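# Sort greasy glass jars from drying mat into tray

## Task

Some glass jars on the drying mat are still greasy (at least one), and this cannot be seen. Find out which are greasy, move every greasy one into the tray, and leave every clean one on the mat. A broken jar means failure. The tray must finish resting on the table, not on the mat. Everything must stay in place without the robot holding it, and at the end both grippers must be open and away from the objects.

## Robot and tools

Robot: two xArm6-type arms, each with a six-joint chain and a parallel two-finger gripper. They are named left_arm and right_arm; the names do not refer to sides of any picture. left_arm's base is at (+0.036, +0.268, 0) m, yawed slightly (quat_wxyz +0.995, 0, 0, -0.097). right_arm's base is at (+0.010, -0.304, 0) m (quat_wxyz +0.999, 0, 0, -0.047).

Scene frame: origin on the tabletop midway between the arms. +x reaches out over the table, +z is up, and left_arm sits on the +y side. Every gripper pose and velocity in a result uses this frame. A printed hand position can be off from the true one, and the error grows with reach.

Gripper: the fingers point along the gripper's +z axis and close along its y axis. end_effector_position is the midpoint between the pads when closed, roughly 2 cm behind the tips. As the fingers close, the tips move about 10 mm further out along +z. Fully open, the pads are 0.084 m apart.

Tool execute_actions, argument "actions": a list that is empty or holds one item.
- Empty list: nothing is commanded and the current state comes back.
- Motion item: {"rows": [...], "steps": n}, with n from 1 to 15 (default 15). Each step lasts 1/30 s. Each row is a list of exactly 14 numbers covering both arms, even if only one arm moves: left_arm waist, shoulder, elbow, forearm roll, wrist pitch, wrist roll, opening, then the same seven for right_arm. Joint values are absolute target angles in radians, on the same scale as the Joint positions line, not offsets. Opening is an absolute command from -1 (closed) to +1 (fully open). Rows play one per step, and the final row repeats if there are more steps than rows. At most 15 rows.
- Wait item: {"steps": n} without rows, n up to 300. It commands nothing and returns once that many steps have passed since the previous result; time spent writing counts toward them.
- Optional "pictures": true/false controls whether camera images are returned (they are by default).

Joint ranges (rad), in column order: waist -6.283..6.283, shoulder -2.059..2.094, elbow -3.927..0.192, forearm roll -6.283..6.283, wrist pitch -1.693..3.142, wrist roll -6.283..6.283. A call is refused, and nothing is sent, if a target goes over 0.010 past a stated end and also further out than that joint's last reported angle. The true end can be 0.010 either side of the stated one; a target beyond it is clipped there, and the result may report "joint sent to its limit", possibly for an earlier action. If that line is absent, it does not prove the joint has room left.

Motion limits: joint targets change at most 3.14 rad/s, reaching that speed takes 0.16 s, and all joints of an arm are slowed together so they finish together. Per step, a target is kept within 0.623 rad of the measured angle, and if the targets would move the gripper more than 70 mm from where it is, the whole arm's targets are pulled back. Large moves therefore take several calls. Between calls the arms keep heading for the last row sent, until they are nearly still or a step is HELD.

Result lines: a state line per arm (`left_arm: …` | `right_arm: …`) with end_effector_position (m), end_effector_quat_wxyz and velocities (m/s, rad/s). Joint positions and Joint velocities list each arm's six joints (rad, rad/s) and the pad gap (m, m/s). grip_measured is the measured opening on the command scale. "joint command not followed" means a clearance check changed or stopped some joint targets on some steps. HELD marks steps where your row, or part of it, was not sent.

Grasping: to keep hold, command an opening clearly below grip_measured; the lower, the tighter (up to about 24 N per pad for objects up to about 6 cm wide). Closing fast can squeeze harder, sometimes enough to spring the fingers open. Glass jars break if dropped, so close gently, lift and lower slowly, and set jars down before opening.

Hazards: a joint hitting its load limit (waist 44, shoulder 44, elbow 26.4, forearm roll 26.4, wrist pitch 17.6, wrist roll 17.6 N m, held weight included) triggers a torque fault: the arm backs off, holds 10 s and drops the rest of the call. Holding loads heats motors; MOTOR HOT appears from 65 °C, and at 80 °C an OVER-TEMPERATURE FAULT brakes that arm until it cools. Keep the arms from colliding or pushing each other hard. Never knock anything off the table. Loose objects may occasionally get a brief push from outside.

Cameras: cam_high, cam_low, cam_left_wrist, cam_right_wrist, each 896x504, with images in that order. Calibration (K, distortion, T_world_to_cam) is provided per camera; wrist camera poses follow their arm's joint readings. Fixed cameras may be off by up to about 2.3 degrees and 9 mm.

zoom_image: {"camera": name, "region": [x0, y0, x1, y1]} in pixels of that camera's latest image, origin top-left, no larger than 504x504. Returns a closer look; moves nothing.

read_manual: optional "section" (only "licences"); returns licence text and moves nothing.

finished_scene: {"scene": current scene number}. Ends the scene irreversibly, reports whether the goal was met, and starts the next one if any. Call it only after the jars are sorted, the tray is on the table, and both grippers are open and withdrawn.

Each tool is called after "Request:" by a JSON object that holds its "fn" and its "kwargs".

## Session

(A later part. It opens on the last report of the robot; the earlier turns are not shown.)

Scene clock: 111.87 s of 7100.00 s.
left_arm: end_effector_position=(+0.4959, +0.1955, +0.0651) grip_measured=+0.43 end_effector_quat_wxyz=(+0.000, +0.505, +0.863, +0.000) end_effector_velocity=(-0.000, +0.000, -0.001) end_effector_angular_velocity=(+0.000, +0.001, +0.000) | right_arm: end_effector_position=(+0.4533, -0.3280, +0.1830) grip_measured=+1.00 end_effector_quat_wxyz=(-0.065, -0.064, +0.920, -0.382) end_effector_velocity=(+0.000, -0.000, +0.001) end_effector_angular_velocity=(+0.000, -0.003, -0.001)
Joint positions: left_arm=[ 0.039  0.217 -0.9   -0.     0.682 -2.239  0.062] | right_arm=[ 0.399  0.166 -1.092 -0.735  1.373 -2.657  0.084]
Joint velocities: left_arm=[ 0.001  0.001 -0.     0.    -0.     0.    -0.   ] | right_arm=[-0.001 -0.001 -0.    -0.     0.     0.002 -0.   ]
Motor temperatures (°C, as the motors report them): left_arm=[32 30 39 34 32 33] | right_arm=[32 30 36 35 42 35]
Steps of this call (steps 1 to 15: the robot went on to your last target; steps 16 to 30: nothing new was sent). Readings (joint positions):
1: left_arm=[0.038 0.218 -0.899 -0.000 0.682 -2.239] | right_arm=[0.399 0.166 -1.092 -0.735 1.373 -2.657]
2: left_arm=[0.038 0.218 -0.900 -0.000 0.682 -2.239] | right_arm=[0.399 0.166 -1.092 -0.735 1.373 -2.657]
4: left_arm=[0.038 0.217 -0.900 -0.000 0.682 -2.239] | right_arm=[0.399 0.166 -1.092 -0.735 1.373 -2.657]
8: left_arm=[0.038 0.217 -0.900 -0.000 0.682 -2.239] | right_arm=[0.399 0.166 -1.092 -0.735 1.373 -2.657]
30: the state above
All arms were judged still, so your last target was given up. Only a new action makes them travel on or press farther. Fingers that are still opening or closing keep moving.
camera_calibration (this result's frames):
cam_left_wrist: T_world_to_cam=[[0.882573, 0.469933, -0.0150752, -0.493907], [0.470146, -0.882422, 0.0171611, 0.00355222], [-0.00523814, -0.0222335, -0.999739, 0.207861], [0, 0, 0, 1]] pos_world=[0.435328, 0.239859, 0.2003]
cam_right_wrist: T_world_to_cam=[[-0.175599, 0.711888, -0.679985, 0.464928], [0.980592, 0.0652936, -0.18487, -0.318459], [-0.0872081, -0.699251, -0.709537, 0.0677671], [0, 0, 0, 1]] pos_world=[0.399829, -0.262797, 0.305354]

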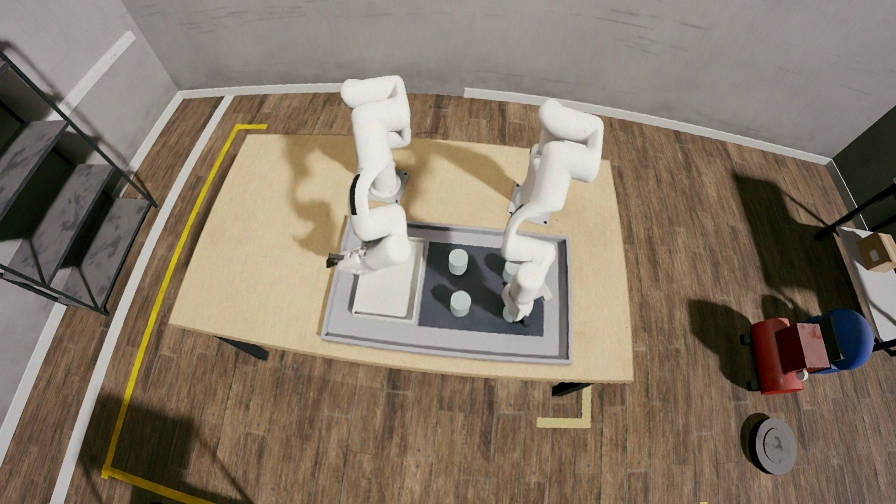

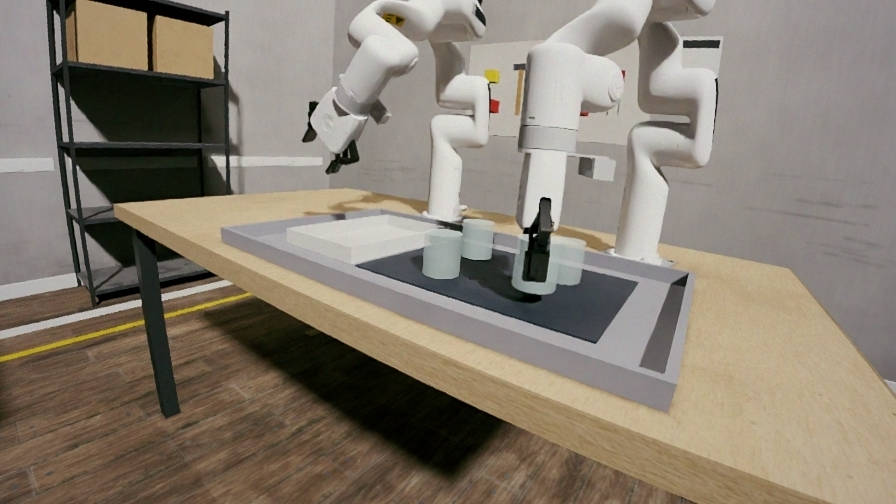

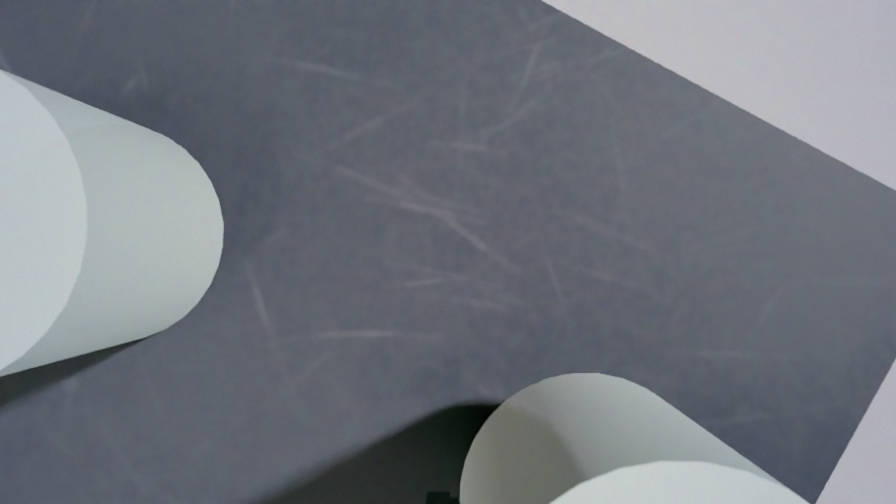

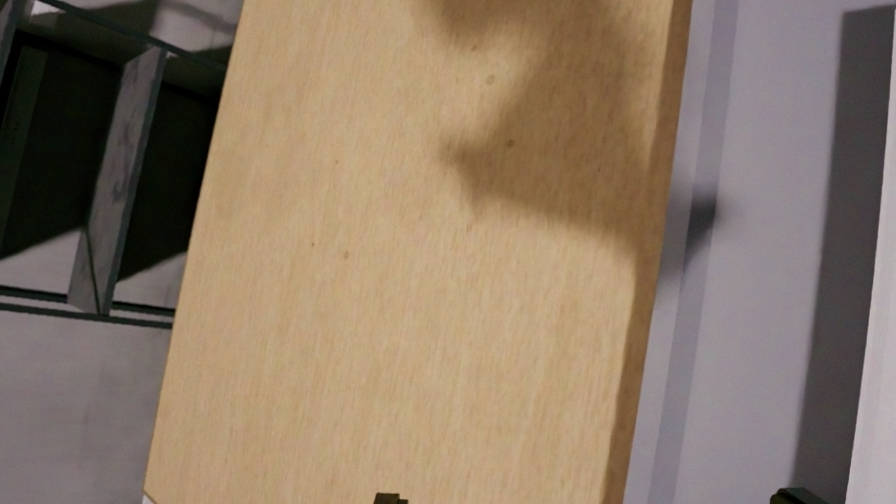

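Request:
{"fn": "execute_actions", "kwargs": {"actions": [{"rows": [[0.0385,0.267,-0.883,0,0.616,-2.239,0.3, 0.399,0.166,-1.092,-0.735,1.373,-2.657,1]], "steps": 15}], "pictures": false}}

Request:
{"fn": "execute_actions", "kwargs": {"actions": [{"rows": [[0.0385,0.267,-0.883,0,0.616,-2.239,1, 0.399,0.166,-1.092,-0.735,1.373,-2.657,1]], "steps": 10}], "pictures": false}}

Request:
{"fn": "execute_actions", "kwargs": {"actions": [{"rows": [[0.0385,0.085,-0.945,0,0.861,-2.239,1, 0.399,0.166,-1.092,-0.735,1.373,-2.657,1]], "steps": 15}], "pictures": false}}

Request:
{"fn": "execute_actions", "kwargs": {"actions": [{"rows": [[-0.0383,-0.425,-0.4286,0,0.8536,-2.239,1, 0.399,0.166,-1.092,-0.735,1.373,-2.657,1]], "steps": 15}], "pictures": false}}

Request:
{"fn": "execute_actions", "kwargs": {"actions": [{"steps": 20}]}}

Scene clock: 121.10 s of 7100.00 s.
left_arm: end_effector_position=(+0.4939, +0.1958, +0.0414) grip_measured=+0.43 end_effector_quat_wxyz=(+0.000, +0.505, +0.863, +0.000) end_effector_velocity=(-0.002, +0.000, -0.003) end_effector_angular_velocity=(+0.001, +0.005, -0.000) | right_arm: end_effector_position=(+0.4533, -0.3280, +0.1830) grip_measured=+1.00 end_effector_quat_wxyz=(-0.065, -0.064, +0.920, -0.382) end_effector_velocity=(-0.000, +0.000, +0.000) end_effector_angular_velocity=(+0.001, +0.000, -0.000)
Joint positions: left_arm=[ 0.039  0.266 -0.883 -0.     0.616 -2.239  0.062] | right_arm=[ 0.399  0.166 -1.092 -0.735  1.373 -2.657  0.084]
Joint velocities: left_arm=[ 0.     0.004  0.004  0.    -0.003  0.     0.   ] | right_arm=[-0.    -0.    -0.     0.001 -0.    -0.001  0.   ]
Motor temperatures (°C, as the motors report them): left_arm=[32 30 39 34 32 33] | right_arm=[32 30 36 35 42 35]
Steps of this call (steps 1 to 90: nothing new was sent; then 5.73 s passed at rest; steps 91 to 105: all 15 steps of this action). Readings (joint positions):
91: left_arm=[0.039 0.217 -0.900 -0.000 0.682 -2.239] | right_arm=[0.399 0.166 -1.092 -0.735 1.373 -2.657]
92: left_arm=[0.039 0.220 -0.899 -0.000 0.676 -2.239] | right_arm=[0.399 0.166 -1.092 -0.735 1.373 -2.657]
94: left_arm=[0.039 0.239 -0.895 -0.000 0.649 -2.239] | right_arm=[0.399 0.166 -1.092 -0.735 1.373 -2.657]
98: left_arm=[0.038 0.265 -0.882 0.000 0.623 -2.239] | right_arm=[0.399 0.166 -1.092 -0.735 1.373 -2.657]
105: the state above

Scene clock: 121.43 s of 7100.00 s.
left_arm: end_effector_position=(+0.4938, +0.1958, +0.0412) grip_measured=+0.99 end_effector_quat_wxyz=(+0.000, +0.505, +0.863, +0.000) end_effector_velocity=(-0.001, +0.000, -0.001) end_effector_angular_velocity=(+0.000, +0.002, +0.000) | right_arm: end_effector_position=(+0.4533, -0.3280, +0.1830) grip_measured=+1.00 end_effector_quat_wxyz=(-0.065, -0.064, +0.920, -0.382) end_effector_velocity=(+0.000, +0.000, +0.000) end_effector_angular_velocity=(+0.000, -0.001, +0.001)
Joint positions: left_arm=[ 0.039  0.267 -0.883  0.     0.616 -2.239  0.084] | right_arm=[ 0.399  0.166 -1.092 -0.735  1.373 -2.657  0.084]
Joint velocities: left_arm=[0.001 0.001 0.001 0.    0.    0.    0.004] | right_arm=[ 0.001 -0.     0.    -0.    -0.     0.     0.   ]
Motor temperatures (°C, as the motors report them): left_arm=[32 30 39 34 32 33] | right_arm=[32 30 36 35 42 35]
Steps of this call (steps 1 to 10: all 10 steps of this action). Readings (joint positions):
1: left_arm=[0.039 0.267 -0.883 -0.000 0.616 -2.239] | right_arm=[0.399 0.166 -1.092 -0.735 1.373 -2.657]
2: left_arm=[0.038 0.267 -0.883 -0.000 0.616 -2.239] | right_arm=[0.399 0.166 -1.092 -0.735 1.373 -2.657]
4: left_arm=[0.039 0.266 -0.883 -0.000 0.616 -2.239] | right_arm=[0.399 0.166 -1.092 -0.735 1.373 -2.657]
8: left_arm=[0.039 0.267 -0.883 0.000 0.616 -2.239] | right_arm=[0.399 0.166 -1.092 -0.735 1.373 -2.657]
10: the state above

Scene clock: 121.93 s of 7100.00 s.
left_arm: end_effector_position=(+0.4922, +0.1960, +0.1275) grip_measured=+1.00 end_effector_quat_wxyz=(-0.002, +0.505, +0.863, -0.001) end_effector_velocity=(-0.007, +0.001, -0.001) end_effector_angular_velocity=(+0.004, +0.026, -0.001) | right_arm: end_effector_position=(+0.4533, -0.3280, +0.1830) grip_measured=+1.00 end_effector_quat_wxyz=(-0.065, -0.064, +0.920, -0.382) end_effector_velocity=(+0.000, -0.000, -0.000) end_effector_angular_velocity=(-0.001, +0.000, +0.000)
Joint positions: left_arm=[ 0.038  0.088 -0.942  0.     0.859 -2.239  0.084] | right_arm=[ 0.399  0.166 -1.092 -0.735  1.373 -2.657  0.084]
Joint velocities: left_arm=[-0.    -0.004  0.    -0.     0.03   0.001  0.   ] | right_arm=[-0.     0.     0.    -0.001 -0.     0.     0.   ]
Motor temperatures (°C, as the motors report them): left_arm=[32 30 39 34 32 33] | right_arm=[32 30 36 35 42 35]
Steps of this call (steps 1 to 15: all 15 steps of this action). Readings (joint positions):
1: left_arm=[0.039 0.267 -0.883 0.000 0.616 -2.239] | right_arm=[0.399 0.166 -1.092 -0.735 1.373 -2.657]
2: left_arm=[0.038 0.264 -0.884 0.000 0.622 -2.239] | right_arm=[0.399 0.166 -1.092 -0.735 1.373 -2.657]
4: left_arm=[0.038 0.232 -0.891 0.000 0.674 -2.239] | right_arm=[0.399 0.166 -1.092 -0.735 1.373 -2.657]
8: left_arm=[0.039 0.119 -0.938 -0.000 0.806 -2.239] | right_arm=[0.399 0.166 -1.092 -0.735 1.373 -2.657]
15: the state above

Scene clock: 122.43 s of 7100.00 s.
left_arm: end_effector_position=(+0.3509, +0.1945, +0.1316) grip_measured=+1.00 end_effector_quat_wxyz=(-0.001, +0.536, +0.844, -0.000) end_effector_velocity=(-0.125, +0.008, -0.030) end_effector_angular_velocity=(+0.002, +0.007, -0.064) | right_arm: end_effector_position=(+0.4533, -0.3280, +0.1830) grip_measured=+1.00 end_effector_quat_wxyz=(-0.065, -0.064, +0.920, -0.382) end_effector_velocity=(+0.000, +0.000, +0.000) end_effector_angular_velocity=(-0.000, +0.001, +0.002)
Joint positions: left_arm=[-0.034 -0.397 -0.456  0.     0.855 -2.239  0.084] | right_arm=[ 0.399  0.166 -1.092 -0.735  1.373 -2.657  0.084]
Joint velocities: left_arm=[-0.063 -0.424  0.437 -0.    -0.006  0.001 -0.   ] | right_arm=[ 0.     0.    -0.    -0.001  0.    -0.002 -0.   ]
Motor temperatures (°C, as the motors report them): left_arm=[32 30 39 34 32 33] | right_arm=[32 30 36 35 42 35]
Steps of this call (steps 1 to 15: all 15 steps of this action). Readings (joint positions):
1: left_arm=[0.038 0.087 -0.942 0.000 0.860 -2.239] | right_arm=[0.399 0.166 -1.092 -0.735 1.373 -2.657]
2: left_arm=[0.038 0.083 -0.938 0.000 0.860 -2.239] | right_arm=[0.399 0.166 -1.092 -0.735 1.373 -2.657]
4: left_arm=[0.030 0.031 -0.885 0.000 0.858 -2.239] | right_arm=[0.399 0.166 -1.092 -0.735 1.373 -2.657]
8: left_arm=[0.002 -0.153 -0.703 -0.000 0.857 -2.239] | right_arm=[0.399 0.166 -1.092 -0.735 1.373 -2.657]
15: the state above

Scene clock: 123.10 s of 7100.00 s.
left_arm: end_effector_position=(+0.3435, +0.1949, +0.1300) grip_measured=+1.00 end_effector_quat_wxyz=(-0.000, +0.538, +0.843, -0.000) end_effector_velocity=(-0.000, -0.000, -0.000) end_effector_angular_velocity=(+0.000, +0.001, -0.001) | right_arm: end_effector_position=(+0.4533, -0.3280, +0.1830) grip_measured=+1.00 end_effector_quat_wxyz=(-0.065, -0.064, +0.920, -0.382) end_effector_velocity=(+0.000, -0.000, +0.000) end_effector_angular_velocity=(-0.000, -0.002, -0.001)
Joint positions: left_arm=[-0.038 -0.425 -0.429 -0.     0.854 -2.239  0.084] | right_arm=[ 0.399  0.166 -1.092 -0.735  1.373 -2.657  0.084]
Joint velocities: left_arm=[-0.001 -0.001  0.001  0.     0.    -0.    -0.   ] | right_arm=[-0.001 -0.001  0.    -0.001 -0.     0.001 -0.   ]
Motor temperatures (°C, as the motors report them): left_arm=[32 30 39 34 32 33] | right_arm=[32 30 36 35 42 35]
Steps of this call (steps 1 to 20: the robot went on to your last target). Readings (joint positions):
1: left_arm=[-0.036 -0.408 -0.445 0.000 0.855 -2.239] | right_arm=[0.399 0.166 -1.092 -0.735 1.373 -2.657]
2: left_arm=[-0.037 -0.414 -0.439 0.000 0.854 -2.239] | right_arm=[0.399 0.166 -1.092 -0.735 1.373 -2.657]
4: left_arm=[-0.038 -0.420 -0.434 0.000 0.854 -2.239] | right_arm=[0.399 0.166 -1.092 -0.735 1.373 -2.657]
8: left_arm=[-0.038 -0.423 -0.431 -0.000 0.853 -2.239] | right_arm=[0.399 0.166 -1.092 -0.735 1.373 -2.657]
20: the state above
camera_calibration (this result's frames):
cam_left_wrist: T_world_to_cam=[[0.916002, 0.400859, -0.0159141, -0.356088], [0.401096, -0.915887, 0.0165291, 0.103902], [-0.00794965, -0.0215238, -0.999737, 0.272728], [0, 0, 0, 1]] pos_world=[0.286671, 0.243773, 0.265272]
cam_right_wrist: T_world_to_cam=[[-0.175599, 0.711888, -0.679985, 0.464928], [0.980592, 0.0652938, -0.18487, -0.318459], [-0.0872081, -0.699251, -0.709537, 0.067767], [0, 0, 0, 1]] pos_world=[0.399829, -0.262798, 0.305354]

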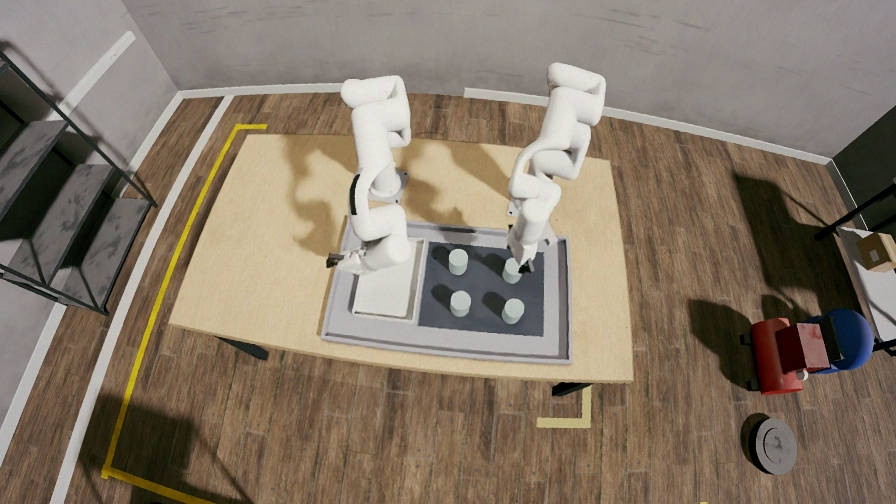

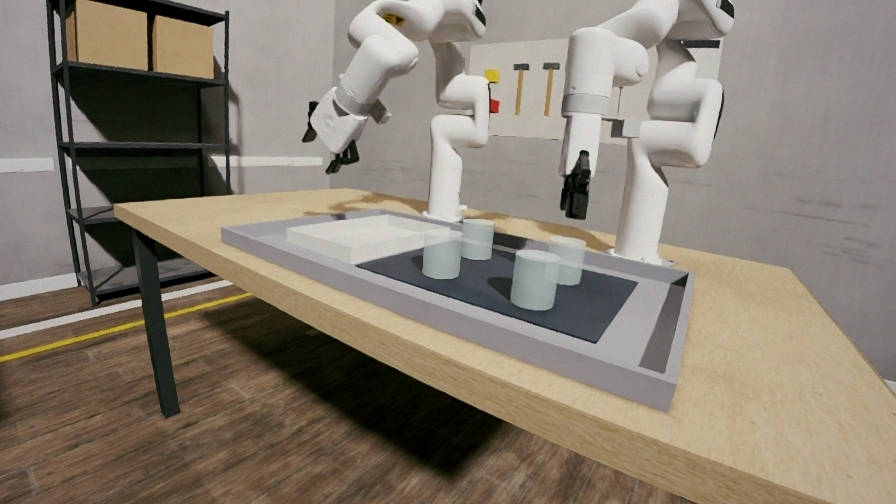

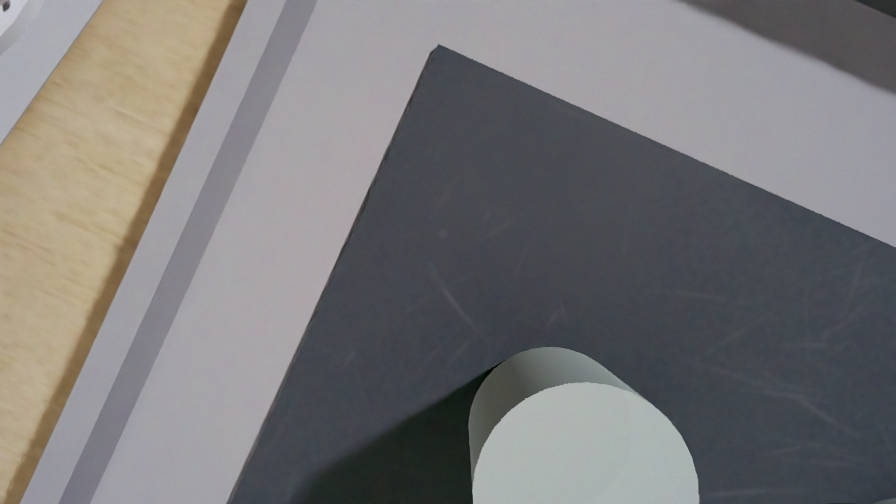

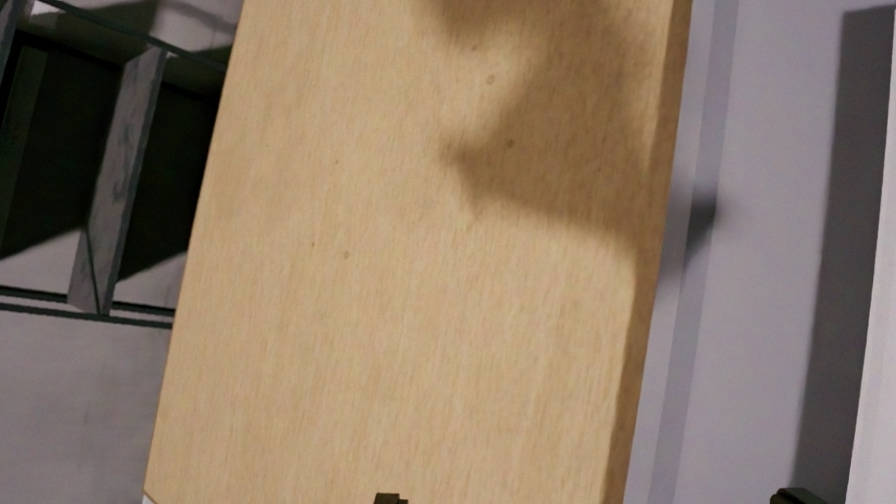

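Request:
{"fn": "execute_actions", "kwargs": {"actions": [{"rows": [[-0.0528,-0.383,-0.462,0,0.845,-2.239,1, 0.399,0.166,-1.092,-0.735,1.373,-2.657,1]], "steps": 8}], "pictures": false}}

Request:
{"fn": "execute_actions", "kwargs": {"actions": [{"rows": [[-0.0528,-0.1177,-0.3784,0,0.4961,-2.239,1, 0.399,0.166,-1.092,-0.735,1.373,-2.657,1]], "steps": 15}], "pictures": false}}

Request:
{"fn": "execute_actions", "kwargs": {"actions": [{"rows": [[-0.0528,-0.1177,-0.3784,0,0.4961,-2.239,0.3, 0.399,0.166,-1.092,-0.735,1.373,-2.657,1]], "steps": 15}], "pictures": false}}

Request:
{"fn": "execute_actions", "kwargs": {"actions": [{"rows": [[-0.0528,-0.192,-0.4018,0,0.5937,-2.239,0.3, 0.399,0.166,-1.092,-0.735,1.373,-2.657,1]], "steps": 15}], "pictures": false}}

Request:
{"fn": "execute_actions", "kwargs": {"actions": [{"steps": 30}]}}

Scene clock: 134.40 s of 7100.00 s.
left_arm: end_effector_position=(+0.3518, +0.1884, +0.1300) grip_measured=+1.00 end_effector_quat_wxyz=(-0.000, +0.543, +0.839, -0.000) end_effector_velocity=(+0.008, -0.007, -0.001) end_effector_angular_velocity=(+0.001, +0.003, -0.016) | right_arm: end_effector_position=(+0.4533, -0.3280, +0.1830) grip_measured=+1.00 end_effector_quat_wxyz=(-0.065, -0.064, +0.920, -0.382) end_effector_velocity=(-0.000, -0.000, -0.000) end_effector_angular_velocity=(+0.000, +0.000, -0.001)
Joint positions: left_arm=[-0.052 -0.386 -0.459 -0.     0.846 -2.239  0.084] | right_arm=[ 0.399  0.166 -1.092 -0.735  1.373 -2.657  0.084]
Joint velocities: left_arm=[-0.016  0.045 -0.033  0.    -0.009  0.001 -0.   ] | right_arm=[-0.001  0.     0.     0.    -0.     0.     0.   ]
Motor temperatures (°C, as the motors report them): left_arm=[32 30 39 34 32 33] | right_arm=[32 30 36 35 42 35]
Steps of this call (steps 1 to 15: the robot went on to your last target; steps 16 to 90: nothing new was sent; then 8.03 s passed at rest; steps 91 to 98: all 8 steps of this action). Readings (joint positions):
91: left_arm=[-0.038 -0.425 -0.429 0.000 0.854 -2.239] | right_arm=[0.399 0.166 -1.092 -0.735 1.373 -2.657]
92: left_arm=[-0.040 -0.421 -0.431 0.000 0.853 -2.239] | right_arm=[0.399 0.166 -1.092 -0.735 1.373 -2.657]
94: left_arm=[-0.046 -0.404 -0.446 0.000 0.849 -2.239] | right_arm=[0.399 0.166 -1.092 -0.735 1.373 -2.657]
98: the state above

Scene clock: 134.90 s of 7100.00 s.
left_arm: end_effector_position=(+0.3531, +0.1878, +0.0413) grip_measured=+1.00 end_effector_quat_wxyz=(+0.001, +0.544, +0.839, +0.000) end_effector_velocity=(+0.014, -0.003, +0.002) end_effector_angular_velocity=(-0.012, -0.047, +0.001) | right_arm: end_effector_position=(+0.4533, -0.3280, +0.1830) grip_measured=+1.00 end_effector_quat_wxyz=(-0.065, -0.064, +0.920, -0.382) end_effector_velocity=(+0.000, -0.001, -0.000) end_effector_angular_velocity=(-0.001, +0.000, -0.001)
Joint positions: left_arm=[-0.053 -0.121 -0.38  -0.     0.5   -2.239  0.084] | right_arm=[ 0.399  0.166 -1.092 -0.735  1.373 -2.657  0.084]
Joint velocities: left_arm=[ 0.001  0.014 -0.008  0.    -0.054 -0.     0.   ] | right_arm=[-0.001  0.001 -0.001 -0.001 -0.    -0.    -0.   ]
Motor temperatures (°C, as the motors report them): left_arm=[32 30 39 34 32 33] | right_arm=[32 30 36 35 42 35]
Steps of this call (steps 1 to 15: all 15 steps of this action). Readings (joint positions):
1: left_arm=[-0.052 -0.385 -0.460 -0.000 0.845 -2.239] | right_arm=[0.399 0.166 -1.092 -0.735 1.373 -2.657]
2: left_arm=[-0.052 -0.381 -0.460 -0.000 0.839 -2.239] | right_arm=[0.399 0.166 -1.092 -0.735 1.373 -2.657]
4: left_arm=[-0.052 -0.341 -0.451 -0.000 0.780 -2.239] | right_arm=[0.399 0.166 -1.092 -0.735 1.373 -2.657]
8: left_arm=[-0.053 -0.188 -0.398 0.000 0.594 -2.239] | right_arm=[0.399 0.166 -1.092 -0.735 1.373 -2.657]
15: the state above

Scene clock: 135.40 s of 7100.00 s.
left_arm: end_effector_position=(+0.3531, +0.1877, +0.0406) grip_measured=+0.43 end_effector_quat_wxyz=(+0.001, +0.544, +0.839, +0.000) end_effector_velocity=(-0.000, +0.000, -0.001) end_effector_angular_velocity=(+0.000, +0.002, +0.002) | right_arm: end_effector_position=(+0.4533, -0.3280, +0.1830) grip_measured=+1.00 end_effector_quat_wxyz=(-0.065, -0.064, +0.920, -0.382) end_effector_velocity=(+0.000, +0.000, -0.000) end_effector_angular_velocity=(-0.000, +0.000, -0.000)
Joint positions: left_arm=[-0.053 -0.119 -0.379  0.     0.496 -2.239  0.062] | right_arm=[ 0.399  0.166 -1.092 -0.735  1.373 -2.657  0.084]
Joint velocities: left_arm=[ 0.     0.002  0.    -0.    -0.    -0.001  0.   ] | right_arm=[ 0.     0.001 -0.001 -0.     0.     0.001 -0.   ]
Motor temperatures (°C, as the motors report them): left_arm=[32 30 39 34 32 33] | right_arm=[32 30 36 35 42 35]
Steps of this call (steps 1 to 15: all 15 steps of this action). Readings (joint positions):
1: left_arm=[-0.053 -0.120 -0.380 -0.000 0.498 -2.239] | right_arm=[0.399 0.166 -1.092 -0.735 1.373 -2.657]
2: left_arm=[-0.053 -0.120 -0.380 -0.000 0.497 -2.239] | right_arm=[0.399 0.166 -1.092 -0.735 1.373 -2.657]
4: left_arm=[-0.053 -0.119 -0.379 -0.000 0.497 -2.239] | right_arm=[0.399 0.166 -1.092 -0.735 1.373 -2.657]
8: left_arm=[-0.053 -0.119 -0.379 0.000 0.496 -2.239] | right_arm=[0.399 0.166 -1.092 -0.735 1.373 -2.657]
15: the state above

Scene clock: 135.90 s of 7100.00 s.
left_arm: end_effector_position=(+0.3551, +0.1872, +0.0640) grip_measured=+0.43 end_effector_quat_wxyz=(-0.001, +0.544, +0.839, -0.000) end_effector_velocity=(+0.003, -0.000, +0.003) end_effector_angular_velocity=(-0.002, -0.007, +0.001) | right_arm: end_effector_position=(+0.4533, -0.3280, +0.1830) grip_measured=+1.00 end_effector_quat_wxyz=(-0.065, -0.064, +0.920, -0.382) end_effector_velocity=(+0.000, +0.001, +0.000) end_effector_angular_velocity=(+0.001, -0.001, +0.002)
Joint positions: left_arm=[-0.053 -0.191 -0.401 -0.     0.593 -2.239  0.062] | right_arm=[ 0.399  0.166 -1.092 -0.735  1.373 -2.657  0.084]
Joint velocities: left_arm=[ 0.001 -0.005 -0.006  0.     0.004  0.    -0.   ] | right_arm=[ 0.002 -0.    -0.001 -0.    -0.001 -0.    -0.   ]
Motor temperatures (°C, as the motors report them): left_arm=[32 30 39 34 32 33] | right_arm=[32 30 36 35 42 35]
Steps of this call (steps 1 to 15: all 15 steps of this action). Readings (joint positions):
1: left_arm=[-0.053 -0.119 -0.379 0.000 0.496 -2.239] | right_arm=[0.399 0.166 -1.092 -0.735 1.373 -2.657]
2: left_arm=[-0.053 -0.121 -0.380 0.000 0.501 -2.239] | right_arm=[0.399 0.166 -1.092 -0.735 1.373 -2.657]
4: left_arm=[-0.053 -0.146 -0.384 -0.000 0.539 -2.239] | right_arm=[0.399 0.166 -1.092 -0.735 1.373 -2.657]
8: left_arm=[-0.053 -0.187 -0.401 -0.000 0.584 -2.239] | right_arm=[0.399 0.166 -1.092 -0.735 1.373 -2.657]
15: the state above

Scene clock: 136.90 s of 7100.00 s.
left_arm: end_effector_position=(+0.3556, +0.1871, +0.0645) grip_measured=+0.43 end_effector_quat_wxyz=(+0.000, +0.544, +0.839, +0.000) end_effector_velocity=(-0.000, -0.000, -0.000) end_effector_angular_velocity=(+0.000, +0.000, -0.001) | right_arm: end_effector_position=(+0.4533, -0.3280, +0.1830) grip_measured=+1.00 end_effector_quat_wxyz=(-0.065, -0.064, +0.920, -0.382) end_effector_velocity=(-0.000, -0.000, +0.000) end_effector_angular_velocity=(-0.001, -0.001, -0.001)
Joint positions: left_arm=[-0.053 -0.192 -0.402 -0.     0.594 -2.239  0.062] | right_arm=[ 0.399  0.166 -1.092 -0.735  1.373 -2.657  0.084]
Joint velocities: left_arm=[-0.     0.    -0.     0.     0.     0.001 -0.   ] | right_arm=[ 0.    -0.001  0.001 -0.001  0.     0.002  0.   ]
Motor temperatures (°C, as the motors report them): left_arm=[32 30 39 34 32 33] | right_arm=[32 30 36 35 42 35]
Steps of this call (steps 1 to 15: the robot went on to your last target; steps 16 to 30: nothing new was sent). Readings (joint positions):
1: left_arm=[-0.053 -0.191 -0.401 -0.000 0.593 -2.239] | right_arm=[0.399 0.166 -1.092 -0.735 1.373 -2.657]
2: left_arm=[-0.053 -0.191 -0.401 -0.000 0.594 -2.239] | right_arm=[0.399 0.166 -1.092 -0.735 1.373 -2.657]
4: left_arm=[-0.053 -0.192 -0.402 -0.000 0.594 -2.239] | right_arm=[0.399 0.166 -1.092 -0.735 1.373 -2.657]
8: left_arm=[-0.053 -0.192 -0.402 -0.000 0.594 -2.239] | right_arm=[0.399 0.166 -1.092 -0.735 1.373 -2.657]
30: the state above
All arms were judged still, so your last target was given up. Only a new action makes them travel on or press farther. Fingers that are still opening or closing keep moving.
camera_calibration (this result's frames):
cam_left_wrist: T_world_to_cam=[[0.921729, 0.387512, -0.0157939, -0.364624], [0.387749, -0.921615, 0.0166197, 0.0988077], [-0.00811556, -0.0214429, -0.999737, 0.20717], [0, 0, 0, 1]] pos_world=[0.299453, 0.236801, 0.199714]
cam_right_wrist: T_world_to_cam=[[-0.175599, 0.711888, -0.679985, 0.464928], [0.980592, 0.0652937, -0.18487, -0.318459], [-0.0872082, -0.699251, -0.709537, 0.067767], [0, 0, 0, 1]] pos_world=[0.399829, -0.262798, 0.305354]

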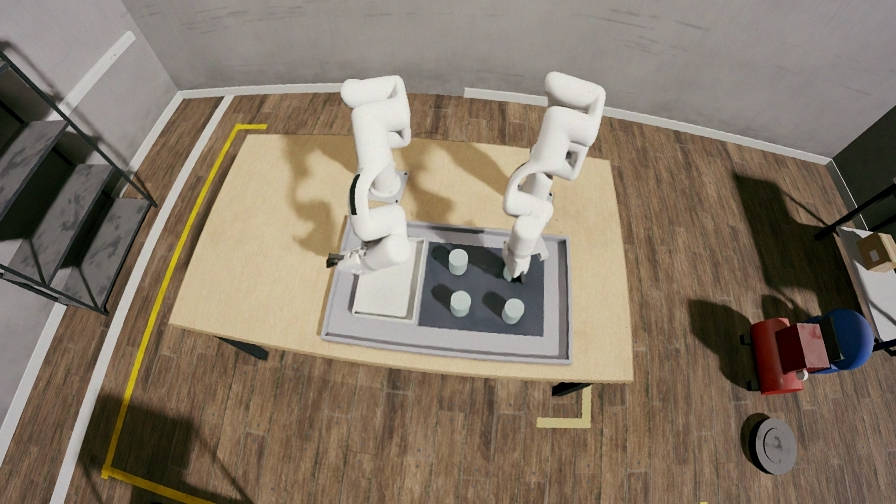

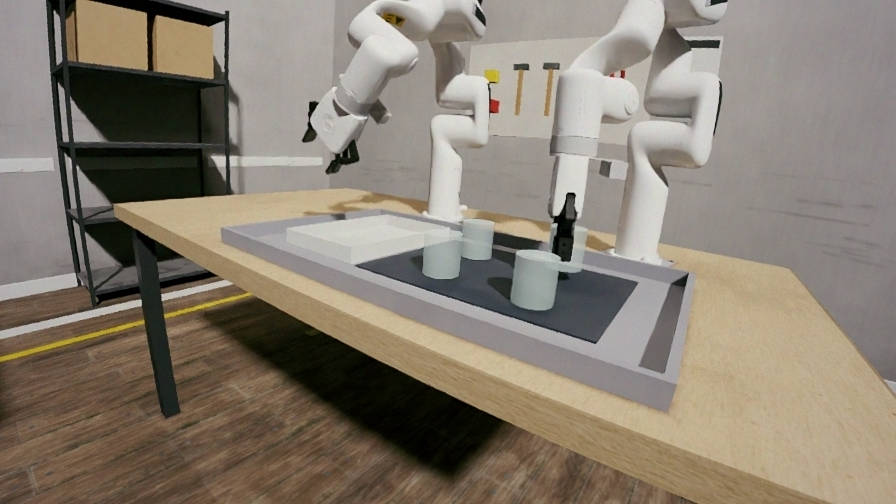

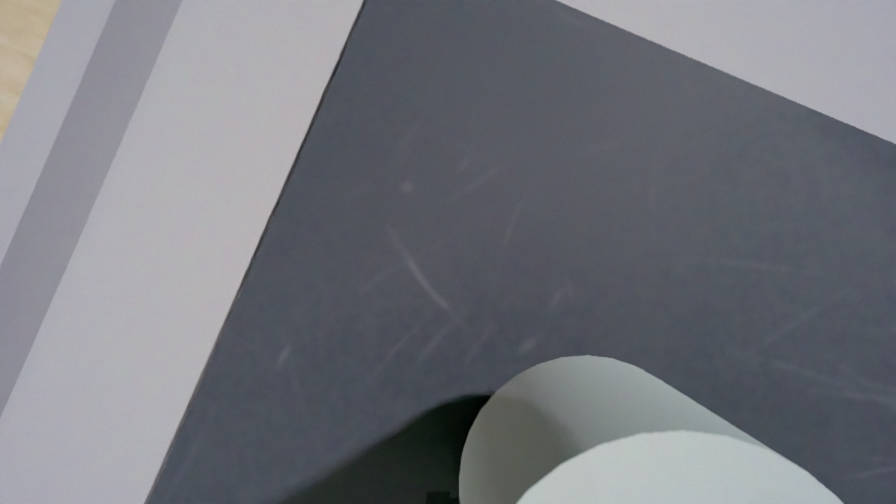

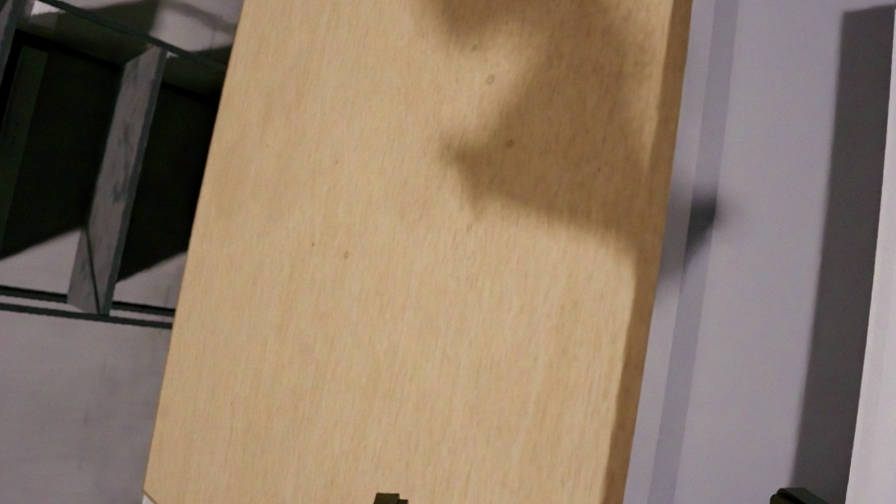

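Request:
{"fn": "execute_actions", "kwargs": {"actions": [{"rows": [[-0.0528,-0.152,-0.389,0,0.541,-2.239,0.3, 0.399,0.166,-1.092,-0.735,1.373,-2.657,1]], "steps": 12}], "pictures": false}}

Request:
{"fn": "execute_actions", "kwargs": {"actions": [{"rows": [[-0.0528,-0.152,-0.389,0,0.541,-2.239,0.40, 0.399,0.166,-1.092,-0.735,1.373,-2.657,1]], "steps": 15}], "pictures": false}}

Request:
{"fn": "execute_actions", "kwargs": {"actions": [{"steps": 30}]}}

Scene clock: 142.07 s of 7100.00 s.
left_arm: end_effector_position=(+0.3543, +0.1874, +0.0514) grip_measured=+0.43 end_effector_quat_wxyz=(+0.000, +0.544, +0.839, +0.000) end_effector_velocity=(+0.002, -0.001, +0.000) end_effector_angular_velocity=(-0.002, -0.009, -0.001) | right_arm: end_effector_position=(+0.4533, -0.3280, +0.1830) grip_measured=+1.00 end_effector_quat_wxyz=(-0.065, -0.064, +0.920, -0.382) end_effector_velocity=(+0.000, -0.000, -0.000) end_effector_angular_velocity=(-0.000, +0.001, +0.002)
Joint positions: left_arm=[-0.053 -0.153 -0.389 -0.     0.542 -2.239  0.062] | right_arm=[ 0.399  0.166 -1.092 -0.735  1.373 -2.657  0.084]
Joint velocities: left_arm=[-0.001  0.002 -0.001 -0.    -0.011  0.    -0.   ] | right_arm=[-0.     0.001 -0.    -0.001 -0.001 -0.001  0.   ]
Motor temperatures (°C, as the motors report them): left_arm=[32 30 39 34 32 33] | right_arm=[32 30 36 35 42 35]
Steps of this call (steps 1 to 90: nothing new was sent; then 1.77 s passed at rest; steps 91 to 102: all 12 steps of this action). Readings (joint positions):
91: left_arm=[-0.053 -0.192 -0.402 -0.000 0.594 -2.239] | right_arm=[0.399 0.166 -1.092 -0.735 1.373 -2.657]
92: left_arm=[-0.053 -0.189 -0.401 -0.000 0.588 -2.239] | right_arm=[0.399 0.166 -1.092 -0.735 1.373 -2.657]
94: left_arm=[-0.053 -0.173 -0.397 -0.000 0.567 -2.239] | right_arm=[0.399 0.166 -1.092 -0.735 1.373 -2.657]
98: left_arm=[-0.053 -0.154 -0.389 0.000 0.546 -2.239] | right_arm=[0.399 0.166 -1.092 -0.735 1.373 -2.657]
102: the state above

Scene clock: 142.57 s of 7100.00 s.
left_arm: end_effector_position=(+0.3541, +0.1875, +0.0512) grip_measured=+0.43 end_effector_quat_wxyz=(+0.000, +0.544, +0.839, +0.000) end_effector_velocity=(-0.000, -0.000, -0.000) end_effector_angular_velocity=(-0.000, +0.001, -0.001) | right_arm: end_effector_position=(+0.4533, -0.3280, +0.1830) grip_measured=+1.00 end_effector_quat_wxyz=(-0.065, -0.064, +0.920, -0.382) end_effector_velocity=(+0.000, -0.000, +0.000) end_effector_angular_velocity=(+0.001, -0.002, -0.002)
Joint positions: left_arm=[-0.053 -0.152 -0.389 -0.     0.541 -2.239  0.062] | right_arm=[ 0.399  0.166 -1.092 -0.735  1.373 -2.657  0.084]
Joint velocities: left_arm=[-0.001  0.     0.    -0.    -0.    -0.    -0.   ] | right_arm=[-0.001 -0.001  0.     0.    -0.     0.001 -0.   ]
Motor temperatures (°C, as the motors report them): left_arm=[32 30 39 34 32 33] | right_arm=[32 30 36 35 42 35]
Steps of this call (steps 1 to 15: all 15 steps of this action). Readings (joint positions):
1: left_arm=[-0.053 -0.153 -0.389 -0.000 0.541 -2.239] | right_arm=[0.399 0.166 -1.092 -0.735 1.373 -2.657]
2: left_arm=[-0.053 -0.152 -0.389 -0.000 0.541 -2.239] | right_arm=[0.399 0.166 -1.092 -0.735 1.373 -2.657]
4: left_arm=[-0.053 -0.152 -0.389 -0.000 0.541 -2.239] | right_arm=[0.399 0.166 -1.092 -0.735 1.373 -2.657]
8: left_arm=[-0.053 -0.152 -0.389 -0.000 0.541 -2.239] | right_arm=[0.399 0.166 -1.092 -0.735 1.373 -2.657]
15: the state above

Scene clock: 143.57 s of 7100.00 s.
left_arm: end_effector_position=(+0.3541, +0.1875, +0.0512) grip_measured=+0.43 end_effector_quat_wxyz=(+0.000, +0.544, +0.839, -0.000) end_effector_velocity=(+0.000, -0.000, +0.000) end_effector_angular_velocity=(-0.000, -0.001, +0.000) | right_arm: end_effector_position=(+0.4533, -0.3280, +0.1830) grip_measured=+1.00 end_effector_quat_wxyz=(-0.065, -0.064, +0.920, -0.382) end_effector_velocity=(+0.000, -0.000, +0.001) end_effector_angular_velocity=(-0.000, -0.001, +0.001)
Joint positions: left_arm=[-0.053 -0.152 -0.389 -0.     0.541 -2.239  0.062] | right_arm=[ 0.399  0.166 -1.092 -0.735  1.373 -2.657  0.084]
Joint velocities: left_arm=[-0.001 -0.001 -0.    -0.    -0.    -0.001 -0.   ] | right_arm=[-0.    -0.001 -0.    -0.001  0.    -0.001  0.   ]
Motor temperatures (°C, as the motors report them): left_arm=[32 30 39 34 32 33] | right_arm=[32 30 36 35 42 35]
Steps of this call (steps 1 to 15: the robot went on to your last target; steps 16 to 30: nothing new was sent). Readings (joint positions):
1: left_arm=[-0.053 -0.152 -0.389 -0.000 0.541 -2.239] | right_arm=[0.399 0.166 -1.092 -0.735 1.373 -2.657]
2: left_arm=[-0.053 -0.152 -0.389 0.000 0.541 -2.239] | right_arm=[0.399 0.166 -1.092 -0.735 1.373 -2.657]
4: left_arm=[-0.053 -0.152 -0.389 -0.000 0.541 -2.239] | right_arm=[0.399 0.166 -1.092 -0.735 1.373 -2.657]
8: left_arm=[-0.053 -0.152 -0.389 0.000 0.541 -2.239] | right_arm=[0.399 0.166 -1.092 -0.735 1.373 -2.657]
30: the state above
All arms were judged still, so your last target was given up. Only a new action makes them travel on or press farther. Fingers that are still opening or closing keep moving.
camera_calibration (this result's frames):
cam_left_wrist: T_world_to_cam=[[0.921728, 0.387513, -0.0158717, -0.363635], [0.387751, -0.921615, 0.0165611, 0.0999322], [-0.00820993, -0.0214191, -0.999737, 0.193863], [0, 0, 0, 1]] pos_world=[0.298015, 0.237164, 0.186385]
cam_right_wrist: T_world_to_cam=[[-0.175599, 0.711888, -0.679985, 0.464928], [0.980592, 0.0652938, -0.18487, -0.318459], [-0.0872079, -0.699251, -0.709537, 0.067767], [0, 0, 0, 1]] pos_world=[0.399829, -0.262797, 0.305354]

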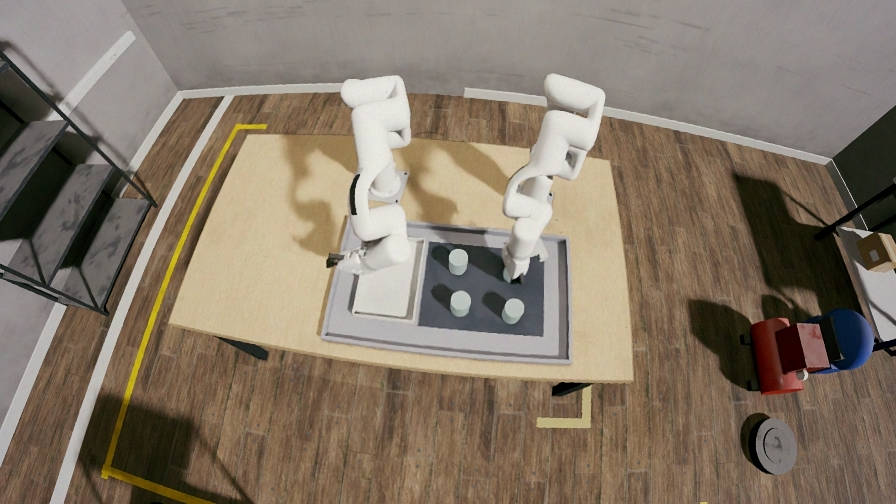

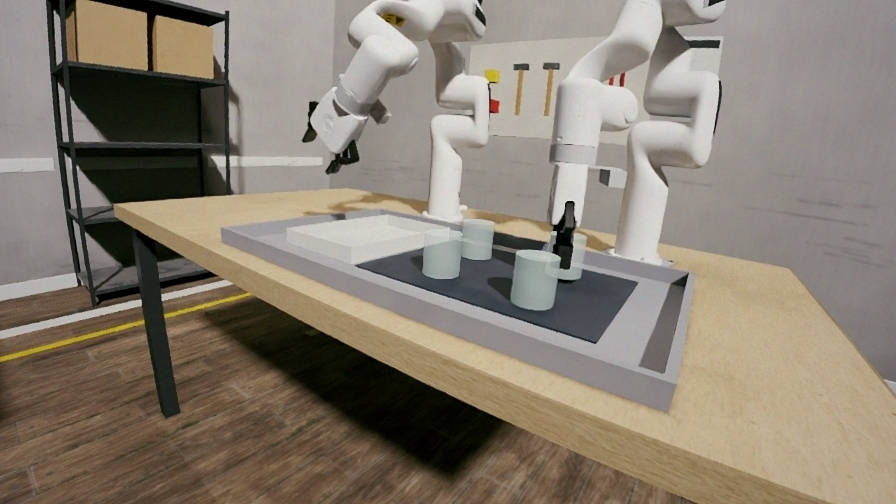

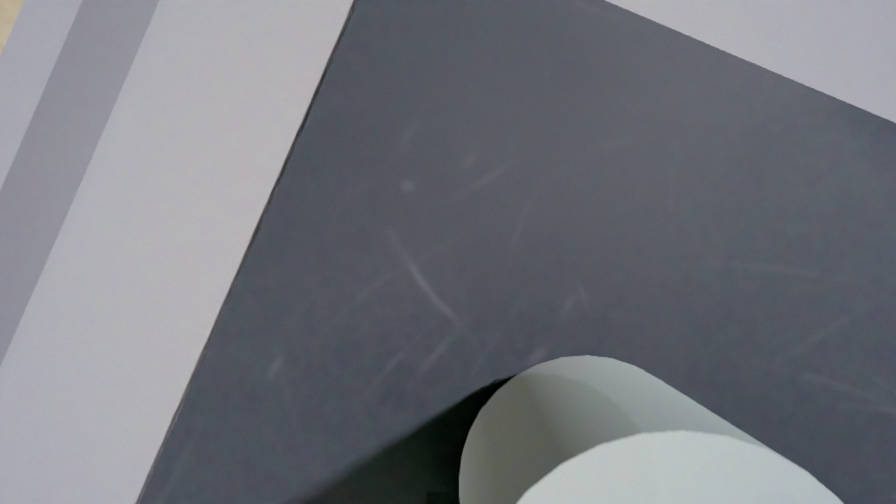

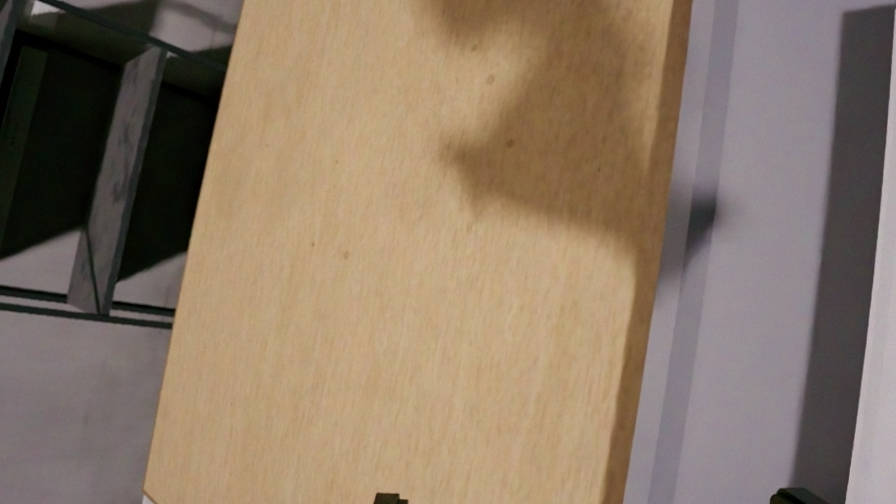

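Request:
{"fn": "execute_actions", "kwargs": {"actions": [{"rows": [[-0.0528,-0.152,-0.389,0,0.541,-2.239,0.43, 0.399,0.166,-1.092,-0.735,1.373,-2.657,1]], "steps": 15}], "pictures": false}}

Request:
{"fn": "execute_actions", "kwargs": {"actions": [{"steps": 30}], "pictures": false}}

Request:
{"fn": "zoom_image", "kwargs": {"camera": "cam_left_wrist", "region": [392, 250, 896, 504]}}

Scene clock: 146.87 s of 7100.00 s.
left_arm: end_effector_position=(+0.3541, +0.1875, +0.0512) grip_measured=+0.43 end_effector_quat_wxyz=(+0.000, +0.544, +0.839, -0.000) end_effector_velocity=(-0.000, -0.000, -0.000) end_effector_angular_velocity=(+0.000, +0.000, -0.000) | right_arm: end_effector_position=(+0.4533, -0.3280, +0.1830) grip_measured=+1.00 end_effector_quat_wxyz=(-0.065, -0.064, +0.920, -0.382) end_effector_velocity=(+0.000, +0.000, -0.000) end_effector_angular_velocity=(-0.001, +0.001, +0.002)
Joint positions: left_arm=[-0.053 -0.152 -0.389 -0.     0.541 -2.239  0.062] | right_arm=[ 0.399  0.166 -1.092 -0.735  1.373 -2.657  0.084]
Joint velocities: left_arm=[-0.001  0.     0.     0.     0.    -0.     0.   ] | right_arm=[ 0.001  0.001 -0.    -0.001 -0.    -0.    -0.   ]
Motor temperatures (°C, as the motors report them): left_arm=[32 30 39 34 32 33] | right_arm=[32 30 36 35 42 35]
Steps of this call (steps 1 to 84: nothing new was sent; steps 85 to 99: all 15 steps of this action). Readings (joint positions):
85: left_arm=[-0.053 -0.152 -0.389 -0.000 0.541 -2.239] | right_arm=[0.399 0.166 -1.092 -0.735 1.373 -2.657]
86: left_arm=[-0.053 -0.152 -0.389 -0.000 0.541 -2.239] | right_arm=[0.399 0.166 -1.092 -0.735 1.373 -2.657]
88: left_arm=[-0.053 -0.152 -0.389 0.000 0.541 -2.239] | right_arm=[0.399 0.166 -1.092 -0.735 1.373 -2.657]
92: left_arm=[-0.053 -0.152 -0.389 0.000 0.541 -2.239] | right_arm=[0.399 0.166 -1.092 -0.735 1.373 -2.657]
99: the state above

Scene clock: 147.87 s of 7100.00 s.
left_arm: end_effector_position=(+0.3541, +0.1875, +0.0512) grip_measured=+0.43 end_effector_quat_wxyz=(+0.000, +0.544, +0.839, -0.000) end_effector_velocity=(+0.000, -0.001, +0.000) end_effector_angular_velocity=(-0.000, -0.001, -0.001) | right_arm: end_effector_position=(+0.4533, -0.3280, +0.1830) grip_measured=+1.00 end_effector_quat_wxyz=(-0.065, -0.064, +0.920, -0.382) end_effector_velocity=(-0.000, +0.000, -0.001) end_effector_angular_velocity=(-0.000, +0.001, -0.000)
Joint positions: left_arm=[-0.053 -0.152 -0.389 -0.     0.541 -2.239  0.062] | right_arm=[ 0.399  0.166 -1.092 -0.735  1.373 -2.657  0.084]
Joint velocities: left_arm=[-0.002 -0.001 -0.     0.     0.    -0.    -0.   ] | right_arm=[ 0.     0.001  0.     0.    -0.     0.001 -0.   ]
Motor temperatures (°C, as the motors report them): left_arm=[32 30 39 34 32 33] | right_arm=[32 30 36 35 42 35]
Steps of this call (steps 1 to 15: the robot went on to your last target; steps 16 to 30: nothing new was sent). Readings (joint positions):
1: left_arm=[-0.053 -0.152 -0.389 0.000 0.541 -2.239] | right_arm=[0.399 0.166 -1.092 -0.735 1.373 -2.657]
2: left_arm=[-0.053 -0.152 -0.389 0.000 0.541 -2.239] | right_arm=[0.399 0.166 -1.092 -0.735 1.373 -2.657]
4: left_arm=[-0.053 -0.152 -0.389 -0.000 0.541 -2.239] | right_arm=[0.399 0.166 -1.092 -0.735 1.373 -2.657]
8: left_arm=[-0.053 -0.152 -0.389 -0.000 0.541 -2.239] | right_arm=[0.399 0.166 -1.092 -0.735 1.373 -2.657]
30: the state above
All arms were judged still, so your last target was given up. Only a new action makes them travel on or press farther. Fingers that are still opening or closing keep moving.

Region (392, 250, 896, 504) of cam_left_wrist's 896x504 image, scaled by 1.000; it fills the top 254 rows of this view, and the rest is white.

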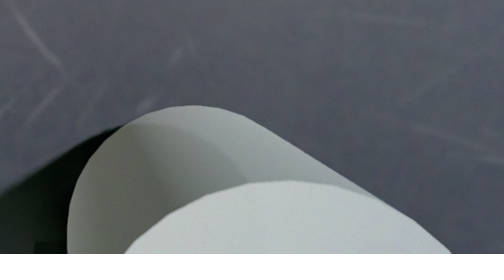

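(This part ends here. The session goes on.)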